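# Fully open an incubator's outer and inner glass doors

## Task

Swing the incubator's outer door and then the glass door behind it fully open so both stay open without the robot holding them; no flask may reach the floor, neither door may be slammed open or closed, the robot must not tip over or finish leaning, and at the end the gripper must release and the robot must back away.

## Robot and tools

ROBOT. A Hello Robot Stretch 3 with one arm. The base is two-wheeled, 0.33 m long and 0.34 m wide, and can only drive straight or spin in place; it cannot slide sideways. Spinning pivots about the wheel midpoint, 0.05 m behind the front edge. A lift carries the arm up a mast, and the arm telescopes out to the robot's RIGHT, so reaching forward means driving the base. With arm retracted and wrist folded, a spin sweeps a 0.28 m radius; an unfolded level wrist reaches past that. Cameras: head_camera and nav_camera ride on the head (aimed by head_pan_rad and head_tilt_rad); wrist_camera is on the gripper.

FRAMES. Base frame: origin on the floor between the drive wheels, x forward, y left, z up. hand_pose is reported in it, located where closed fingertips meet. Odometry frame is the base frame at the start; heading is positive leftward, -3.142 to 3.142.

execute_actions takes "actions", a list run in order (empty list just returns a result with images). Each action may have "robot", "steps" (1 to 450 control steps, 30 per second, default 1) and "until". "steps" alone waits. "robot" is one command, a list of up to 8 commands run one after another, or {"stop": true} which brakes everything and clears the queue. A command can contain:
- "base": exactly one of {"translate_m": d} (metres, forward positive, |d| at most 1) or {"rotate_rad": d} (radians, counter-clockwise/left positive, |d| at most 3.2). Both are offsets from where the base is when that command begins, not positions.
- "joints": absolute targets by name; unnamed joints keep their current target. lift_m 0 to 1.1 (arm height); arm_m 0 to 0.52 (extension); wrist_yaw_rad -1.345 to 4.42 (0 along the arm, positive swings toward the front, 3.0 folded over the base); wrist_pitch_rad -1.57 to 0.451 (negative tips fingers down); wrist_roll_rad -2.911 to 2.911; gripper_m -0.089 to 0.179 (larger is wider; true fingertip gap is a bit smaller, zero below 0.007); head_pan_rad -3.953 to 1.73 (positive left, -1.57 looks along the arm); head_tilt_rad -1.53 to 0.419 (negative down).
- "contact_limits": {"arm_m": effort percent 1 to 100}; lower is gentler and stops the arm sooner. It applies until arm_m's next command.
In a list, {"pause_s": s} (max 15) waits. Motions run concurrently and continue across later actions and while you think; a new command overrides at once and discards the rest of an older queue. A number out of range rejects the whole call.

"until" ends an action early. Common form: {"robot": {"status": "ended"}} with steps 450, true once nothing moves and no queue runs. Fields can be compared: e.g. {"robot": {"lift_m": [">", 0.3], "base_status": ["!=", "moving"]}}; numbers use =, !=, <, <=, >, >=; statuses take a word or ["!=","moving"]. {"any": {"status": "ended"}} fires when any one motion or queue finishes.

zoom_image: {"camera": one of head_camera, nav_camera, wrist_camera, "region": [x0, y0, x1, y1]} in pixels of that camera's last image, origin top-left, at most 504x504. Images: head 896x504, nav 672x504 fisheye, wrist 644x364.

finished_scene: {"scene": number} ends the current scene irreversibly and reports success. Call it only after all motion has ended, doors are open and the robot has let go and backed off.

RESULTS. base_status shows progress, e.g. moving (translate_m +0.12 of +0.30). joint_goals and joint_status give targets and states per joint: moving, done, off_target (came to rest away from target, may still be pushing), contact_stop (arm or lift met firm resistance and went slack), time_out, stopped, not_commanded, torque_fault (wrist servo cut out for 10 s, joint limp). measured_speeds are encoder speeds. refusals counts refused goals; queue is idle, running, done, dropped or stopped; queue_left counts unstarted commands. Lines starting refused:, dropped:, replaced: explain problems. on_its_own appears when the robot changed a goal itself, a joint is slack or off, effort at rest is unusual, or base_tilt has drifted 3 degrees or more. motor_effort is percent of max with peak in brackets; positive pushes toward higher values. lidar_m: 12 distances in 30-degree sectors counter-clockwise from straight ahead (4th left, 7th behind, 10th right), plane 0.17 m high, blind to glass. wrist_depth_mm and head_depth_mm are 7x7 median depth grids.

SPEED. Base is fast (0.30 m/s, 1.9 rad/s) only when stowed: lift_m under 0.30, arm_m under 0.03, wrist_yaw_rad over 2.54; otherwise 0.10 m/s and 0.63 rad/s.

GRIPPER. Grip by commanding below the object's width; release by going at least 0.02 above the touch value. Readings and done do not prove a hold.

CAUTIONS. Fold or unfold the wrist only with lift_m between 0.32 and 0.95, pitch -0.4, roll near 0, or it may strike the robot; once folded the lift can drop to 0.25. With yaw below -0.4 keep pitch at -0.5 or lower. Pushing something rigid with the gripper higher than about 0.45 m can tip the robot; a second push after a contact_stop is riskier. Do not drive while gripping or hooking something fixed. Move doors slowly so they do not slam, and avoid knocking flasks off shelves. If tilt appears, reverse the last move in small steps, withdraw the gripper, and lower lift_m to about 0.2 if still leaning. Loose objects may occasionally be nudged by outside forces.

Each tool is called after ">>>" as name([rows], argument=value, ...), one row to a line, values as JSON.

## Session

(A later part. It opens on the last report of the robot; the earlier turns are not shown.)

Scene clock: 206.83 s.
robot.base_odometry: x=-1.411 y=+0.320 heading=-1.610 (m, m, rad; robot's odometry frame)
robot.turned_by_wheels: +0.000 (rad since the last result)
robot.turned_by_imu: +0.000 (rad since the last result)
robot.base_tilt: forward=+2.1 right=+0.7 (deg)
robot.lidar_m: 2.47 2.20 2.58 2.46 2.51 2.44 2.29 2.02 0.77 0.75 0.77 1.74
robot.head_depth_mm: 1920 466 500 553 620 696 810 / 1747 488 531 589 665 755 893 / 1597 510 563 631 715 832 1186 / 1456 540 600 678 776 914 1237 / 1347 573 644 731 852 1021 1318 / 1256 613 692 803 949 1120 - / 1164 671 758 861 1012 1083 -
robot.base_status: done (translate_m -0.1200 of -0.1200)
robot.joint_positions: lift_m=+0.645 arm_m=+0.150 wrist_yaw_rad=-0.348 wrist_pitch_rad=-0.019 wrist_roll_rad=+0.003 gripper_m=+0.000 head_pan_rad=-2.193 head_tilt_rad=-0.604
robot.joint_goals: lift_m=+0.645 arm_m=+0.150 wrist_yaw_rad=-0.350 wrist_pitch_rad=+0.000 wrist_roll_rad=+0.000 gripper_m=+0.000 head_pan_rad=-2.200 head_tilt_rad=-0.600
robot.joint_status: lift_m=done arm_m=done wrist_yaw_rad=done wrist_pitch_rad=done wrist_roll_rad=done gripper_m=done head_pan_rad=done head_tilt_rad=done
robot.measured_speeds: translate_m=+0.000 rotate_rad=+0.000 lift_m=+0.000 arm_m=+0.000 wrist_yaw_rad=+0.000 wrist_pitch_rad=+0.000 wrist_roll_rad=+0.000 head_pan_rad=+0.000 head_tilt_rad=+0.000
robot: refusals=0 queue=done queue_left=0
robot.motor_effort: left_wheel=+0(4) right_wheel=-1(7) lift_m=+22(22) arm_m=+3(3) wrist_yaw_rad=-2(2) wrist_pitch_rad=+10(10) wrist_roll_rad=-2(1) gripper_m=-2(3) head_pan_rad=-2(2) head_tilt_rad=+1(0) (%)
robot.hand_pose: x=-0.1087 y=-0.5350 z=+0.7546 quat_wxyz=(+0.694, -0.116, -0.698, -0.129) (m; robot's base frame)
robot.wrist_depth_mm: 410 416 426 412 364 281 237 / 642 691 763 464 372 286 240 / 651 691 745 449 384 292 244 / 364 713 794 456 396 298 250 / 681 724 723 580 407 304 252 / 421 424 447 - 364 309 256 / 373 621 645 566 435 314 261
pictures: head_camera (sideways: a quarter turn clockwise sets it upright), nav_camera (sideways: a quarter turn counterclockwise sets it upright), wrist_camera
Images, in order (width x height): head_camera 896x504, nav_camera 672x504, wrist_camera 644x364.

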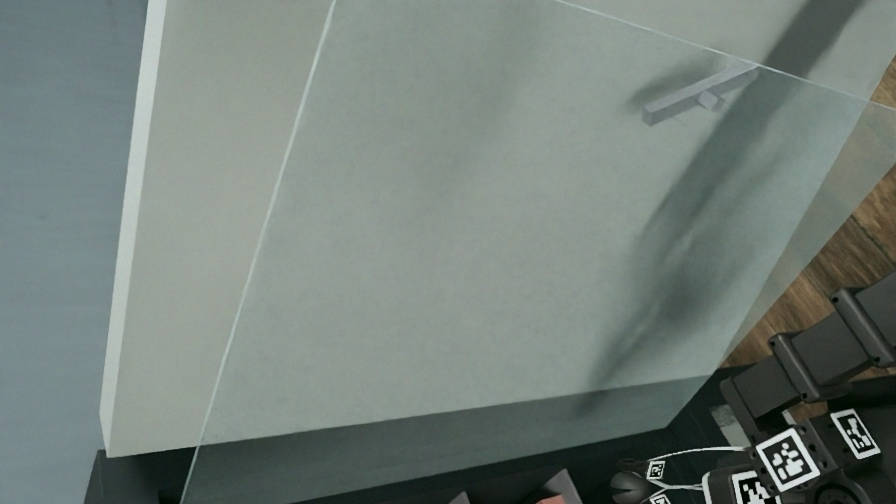

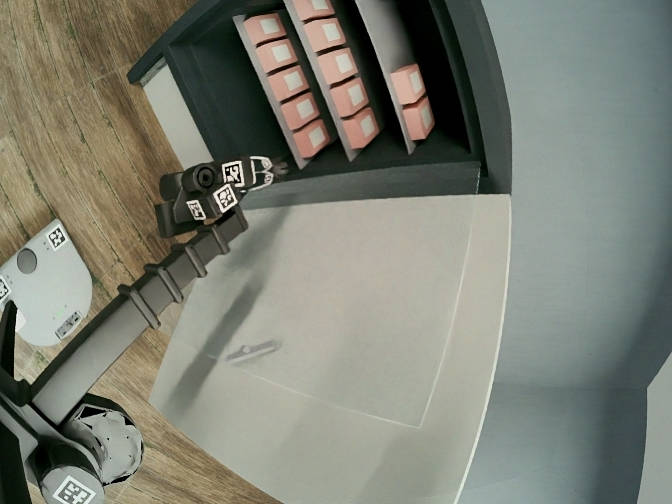

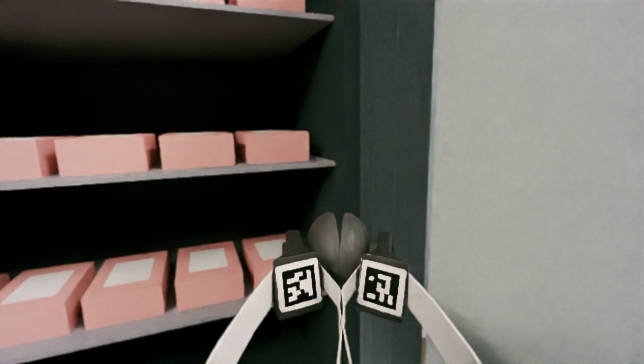

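>>> execute_actions([
  {"robot":{"base":{"translate_m":-0.1}},"steps":450,"until":{"robot":{"status":"ended"}}},
])

Scene clock: 209.27 s.
robot.base_odometry: x=-1.407 y=+0.420 heading=-1.610 (m, m, rad; robot's odometry frame)
robot.turned_by_wheels: +0.000 (rad since the last result)
robot.turned_by_imu: +0.000 (rad since the last result)
robot.base_tilt: forward=+2.1 right=+0.7 (deg)
robot.lidar_m: 2.57 2.29 2.58 2.45 2.50 2.33 2.19 2.02 1.40 0.74 0.77 1.75
robot.head_depth_mm: 1928 387 405 447 500 567 656 / 1757 409 430 477 538 615 720 / 1615 424 456 510 580 651 799 / 1484 448 486 550 630 739 897 / 1363 471 521 593 691 825 937 / 1279 496 562 648 761 901 - / 1184 532 607 706 853 1031 -
robot.base_status: done (translate_m -0.1000 of -0.1000)
robot.joint_positions: lift_m=+0.645 arm_m=+0.150 wrist_yaw_rad=-0.348 wrist_pitch_rad=-0.019 wrist_roll_rad=+0.003 gripper_m=+0.000 head_pan_rad=-2.193 head_tilt_rad=-0.604
robot.joint_goals: lift_m=+0.645 arm_m=+0.150 wrist_yaw_rad=-0.350 wrist_pitch_rad=+0.000 wrist_roll_rad=+0.000 gripper_m=+0.000 head_pan_rad=-2.200 head_tilt_rad=-0.600
robot.joint_status: lift_m=done arm_m=done wrist_yaw_rad=done wrist_pitch_rad=done wrist_roll_rad=done gripper_m=done head_pan_rad=done head_tilt_rad=done
robot.measured_speeds: translate_m=+0.000 rotate_rad=+0.000 lift_m=+0.000 arm_m=+0.000 wrist_yaw_rad=+0.000 wrist_pitch_rad=+0.000 wrist_roll_rad=+0.000 head_pan_rad=+0.000 head_tilt_rad=+0.000
robot: refusals=0 queue=done queue_left=0
robot.motor_effort: left_wheel=+0(2) right_wheel=+0(7) lift_m=+22(22) arm_m=+2(2) wrist_yaw_rad=-1(2) wrist_pitch_rad=+9(10) wrist_roll_rad=-1(1) gripper_m=-2(2) head_pan_rad=-3(3) head_tilt_rad=+1(1) (%)
robot.hand_pose: x=-0.1087 y=-0.5350 z=+0.7546 quat_wxyz=(+0.694, -0.116, -0.698, -0.129) (m; robot's base frame)
robot.wrist_depth_mm: 408 417 391 332 244 199 168 / 654 698 619 339 250 203 170 / 651 696 429 353 257 207 173 / 372 726 454 364 263 211 176 / 683 723 602 387 265 215 179 / 414 432 448 - 257 220 182 / 380 625 613 401 296 224 186
pictures: head_camera (sideways: a quarter turn clockwise sets it upright), nav_camera (sideways: a quarter turn counterclockwise sets it upright), wrist_camera
Images, in order (width x height): head_camera 896x504, nav_camera 672x504, wrist_camera 644x364.

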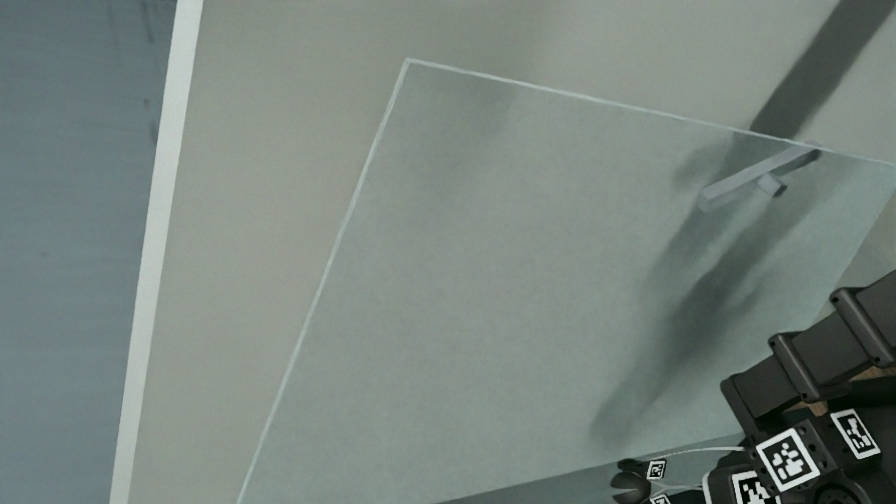

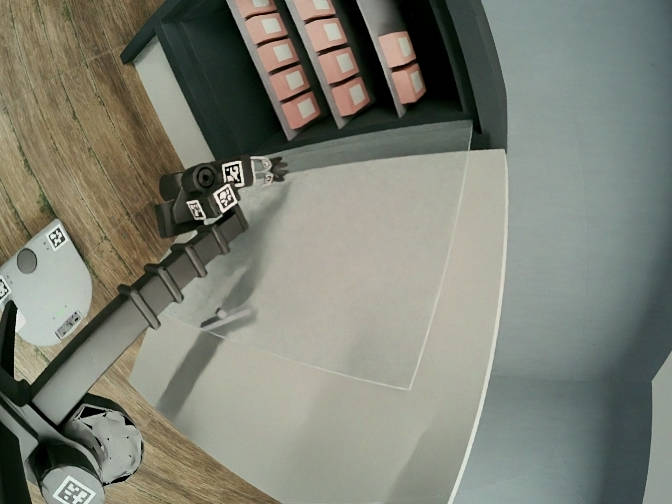

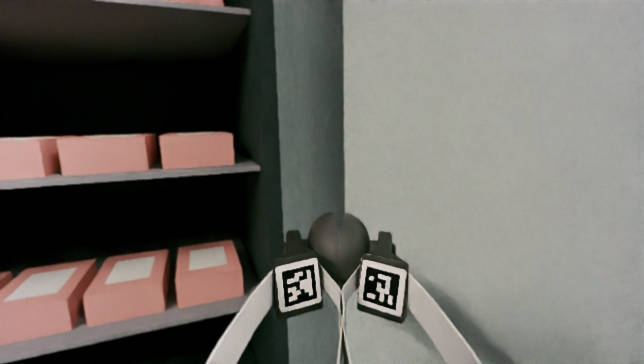

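Almost touching; a little more.

>>> execute_actions([
  {"robot":{"base":{"translate_m":-0.07},"joints":{"arm_m":0.1}},"steps":450,"until":{"robot":{"status":"ended"}}},
])

Scene clock: 211.07 s.
robot.base_odometry: x=-1.404 y=+0.490 heading=-1.609 (m, m, rad; robot's odometry frame)
robot.turned_by_wheels: +0.001 (rad since the last result)
robot.turned_by_imu: +0.001 (rad since the last result)
robot.base_tilt: forward=+2.1 right=+0.7 (deg)
robot.lidar_m: 2.64 2.35 2.57 2.44 2.49 2.25 2.13 2.03 1.40 0.73 0.78 1.75
robot.head_depth_mm: 1954 2061 340 376 419 475 548 / 1765 378 360 400 450 516 602 / 1608 375 382 428 486 563 663 / 1485 387 408 460 527 611 742 / 1370 404 437 498 577 690 790 / 1287 430 470 542 638 779 937 / 1199 454 510 594 713 910 -
robot.base_status: done (translate_m -0.0700 of -0.0700)
robot.joint_positions: lift_m=+0.645 arm_m=+0.100 wrist_yaw_rad=-0.316 wrist_pitch_rad=-0.020 wrist_roll_rad=+0.003 gripper_m=+0.000 head_pan_rad=-2.193 head_tilt_rad=-0.604
robot.joint_goals: lift_m=+0.645 arm_m=+0.100 wrist_yaw_rad=-0.350 wrist_pitch_rad=+0.000 wrist_roll_rad=+0.000 gripper_m=+0.000 head_pan_rad=-2.200 head_tilt_rad=-0.600
robot.joint_status: lift_m=done arm_m=done wrist_yaw_rad=done wrist_pitch_rad=done wrist_roll_rad=done gripper_m=done head_pan_rad=done head_tilt_rad=done
robot.measured_speeds: translate_m=+0.000 rotate_rad=+0.000 lift_m=+0.000 arm_m=+0.000 wrist_yaw_rad=+0.000 wrist_pitch_rad=+0.000 wrist_roll_rad=+0.000 head_pan_rad=+0.000 head_tilt_rad=+0.000
robot: refusals=0 queue=done queue_left=0
robot.on_its_own: right_wheel is at rest, and its effort (-24) is outside its rest range (-18 to +18); wrist_yaw_rad is at rest, and its effort (-33) is outside its rest range (-12 to +12)
robot.motor_effort: left_wheel=+5(6) right_wheel=-24(25) lift_m=+22(22) arm_m=+1(1) wrist_yaw_rad=-33(32) wrist_pitch_rad=+10(10) wrist_roll_rad=-1(1) gripper_m=-6(6) head_pan_rad=-3(3) head_tilt_rad=+1(0) (%)
robot.hand_pose: x=-0.1010 y=-0.4879 z=+0.7544 quat_wxyz=(+0.696, -0.104, -0.700, -0.119) (m; robot's base frame)
robot.wrist_depth_mm: 408 419 395 274 206 166 139 / 717 743 405 281 211 169 141 / 702 753 416 291 216 173 143 / 734 789 431 299 222 176 146 / 733 739 453 324 225 179 148 / 444 469 487 - 220 183 151 / 671 676 546 340 249 187 154
pictures: head_camera (sideways: a quarter turn clockwise sets it upright), nav_camera (sideways: a quarter turn counterclockwise sets it upright), wrist_camera
Images, in order (width x height): head_camera 896x504, nav_camera 672x504, wrist_camera 644x364.

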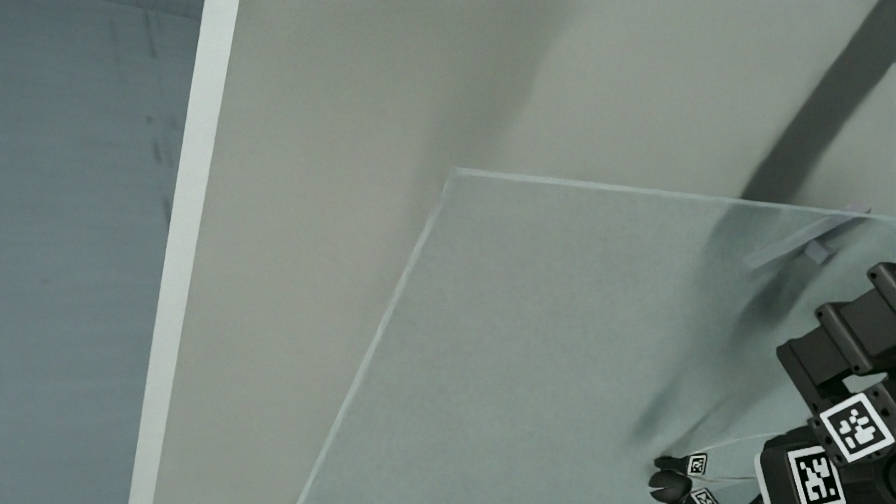

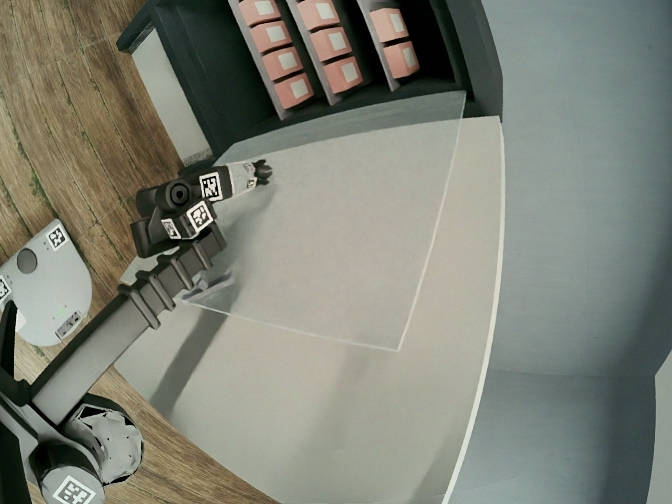

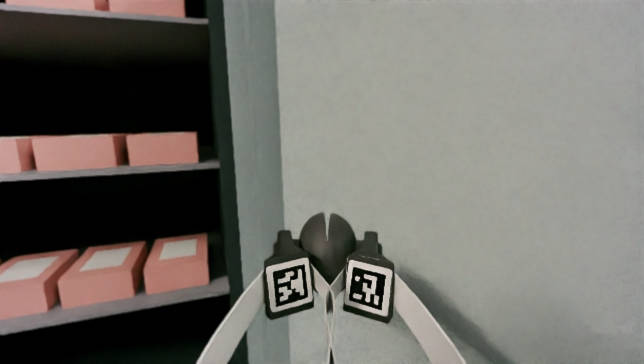

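It resists: at its stop. Clear away.

>>> execute_actions([
  {"robot":[{"base":{"translate_m":0.15}},{"base":{"translate_m":0.5},"joints":{"arm_m":0,"wrist_yaw_rad":0}}],"steps":450,"until":{"robot":{"status":"ended"}}},
])

>>> finished_scene(scene=2)

Scene clock: 220.53 s.
robot.base_odometry: x=-1.429 y=-0.160 heading=-1.610 (m, m, rad; robot's odometry frame)
robot.turned_by_wheels: -0.001 (rad since the last result)
robot.turned_by_imu: -0.002 (rad since the last result)
robot.base_tilt: forward=+2.1 right=+0.7 (deg)
robot.lidar_m: 1.99 1.78 2.63 2.46 2.53 2.94 2.77 1.03 0.76 0.68 1.30 1.70
robot.head_depth_mm: 1742 876 959 1065 1189 1495 1269 / 1610 938 1030 1138 1275 1507 1263 / 958 968 1072 1210 1366 1495 1261 / 933 1018 1125 1240 1302 1438 1263 / 919 1010 1069 1151 1260 1324 1253 / 904 1055 1011 1058 1178 1129 1247 / 889 699 930 942 1017 1048 1169
robot.base_status: done (translate_m +0.5000 of +0.5000)
robot.joint_positions: lift_m=+0.645 arm_m=+0.002 wrist_yaw_rad=-0.001 wrist_pitch_rad=-0.020 wrist_roll_rad=+0.003 gripper_m=+0.000 head_pan_rad=-2.193 head_tilt_rad=-0.604
robot.joint_goals: lift_m=+0.645 arm_m=+0.000 wrist_yaw_rad=+0.000 wrist_pitch_rad=+0.000 wrist_roll_rad=+0.000 gripper_m=+0.000 head_pan_rad=-2.200 head_tilt_rad=-0.600
robot.joint_status: lift_m=done arm_m=done wrist_yaw_rad=done wrist_pitch_rad=done wrist_roll_rad=done gripper_m=done head_pan_rad=done head_tilt_rad=done
robot.measured_speeds: translate_m=+0.000 rotate_rad=+0.000 lift_m=+0.000 arm_m=+0.000 wrist_yaw_rad=+0.000 wrist_pitch_rad=+0.000 wrist_roll_rad=+0.000 head_pan_rad=+0.000 head_tilt_rad=+0.000
robot: refusals=0 queue=done queue_left=0
robot.motor_effort: left_wheel=+0(7) right_wheel=-1(25) lift_m=+22(22) arm_m=-1(2) wrist_yaw_rad=+1(33) wrist_pitch_rad=+10(10) wrist_roll_rad=-2(1) gripper_m=-2(5) head_pan_rad=-3(2) head_tilt_rad=+1(0) (%)
robot.hand_pose: x=-0.0217 y=-0.4025 z=+0.7544 quat_wxyz=(+0.706, +0.007, -0.708, -0.008) (m; robot's base frame)
robot.wrist_depth_mm: 968 960 967 975 448 866 602 / - - 997 - 460 904 791 / - - - - 477 545 546 / - - - - 494 952 815 / - - - - 542 588 580 / - - - - 812 817 799 / - - - - 486 662 653
pictures: head_camera (sideways: a quarter turn clockwise sets it upright), nav_camera (sideways: a quarter turn counterclockwise sets it upright), wrist_camera
Images, in order (width x height): head_camera 896x504, nav_camera 672x504, wrist_camera 644x364.

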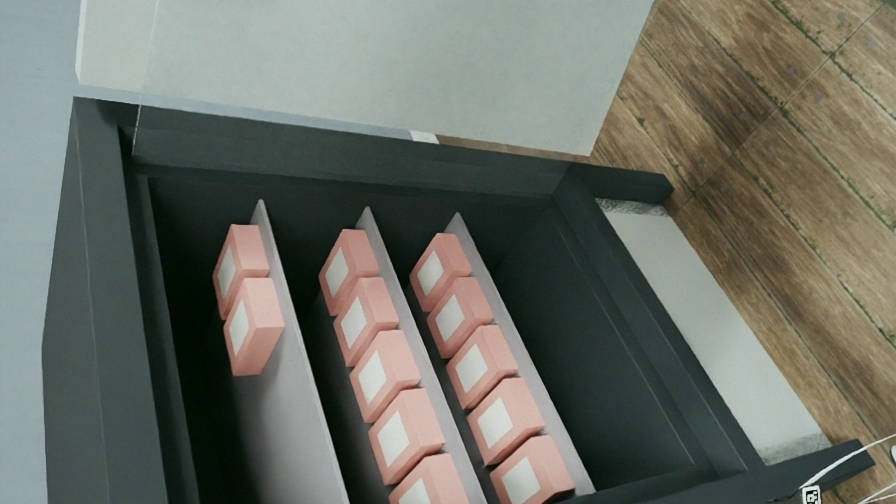

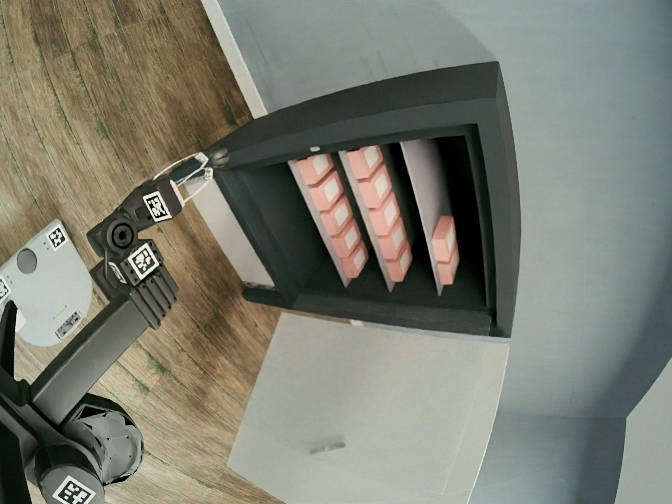

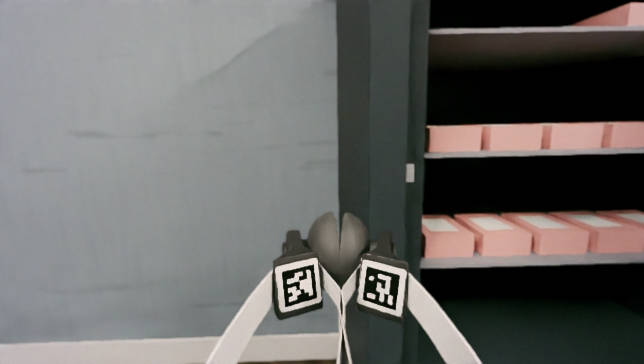

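The scene is finished: the task was done.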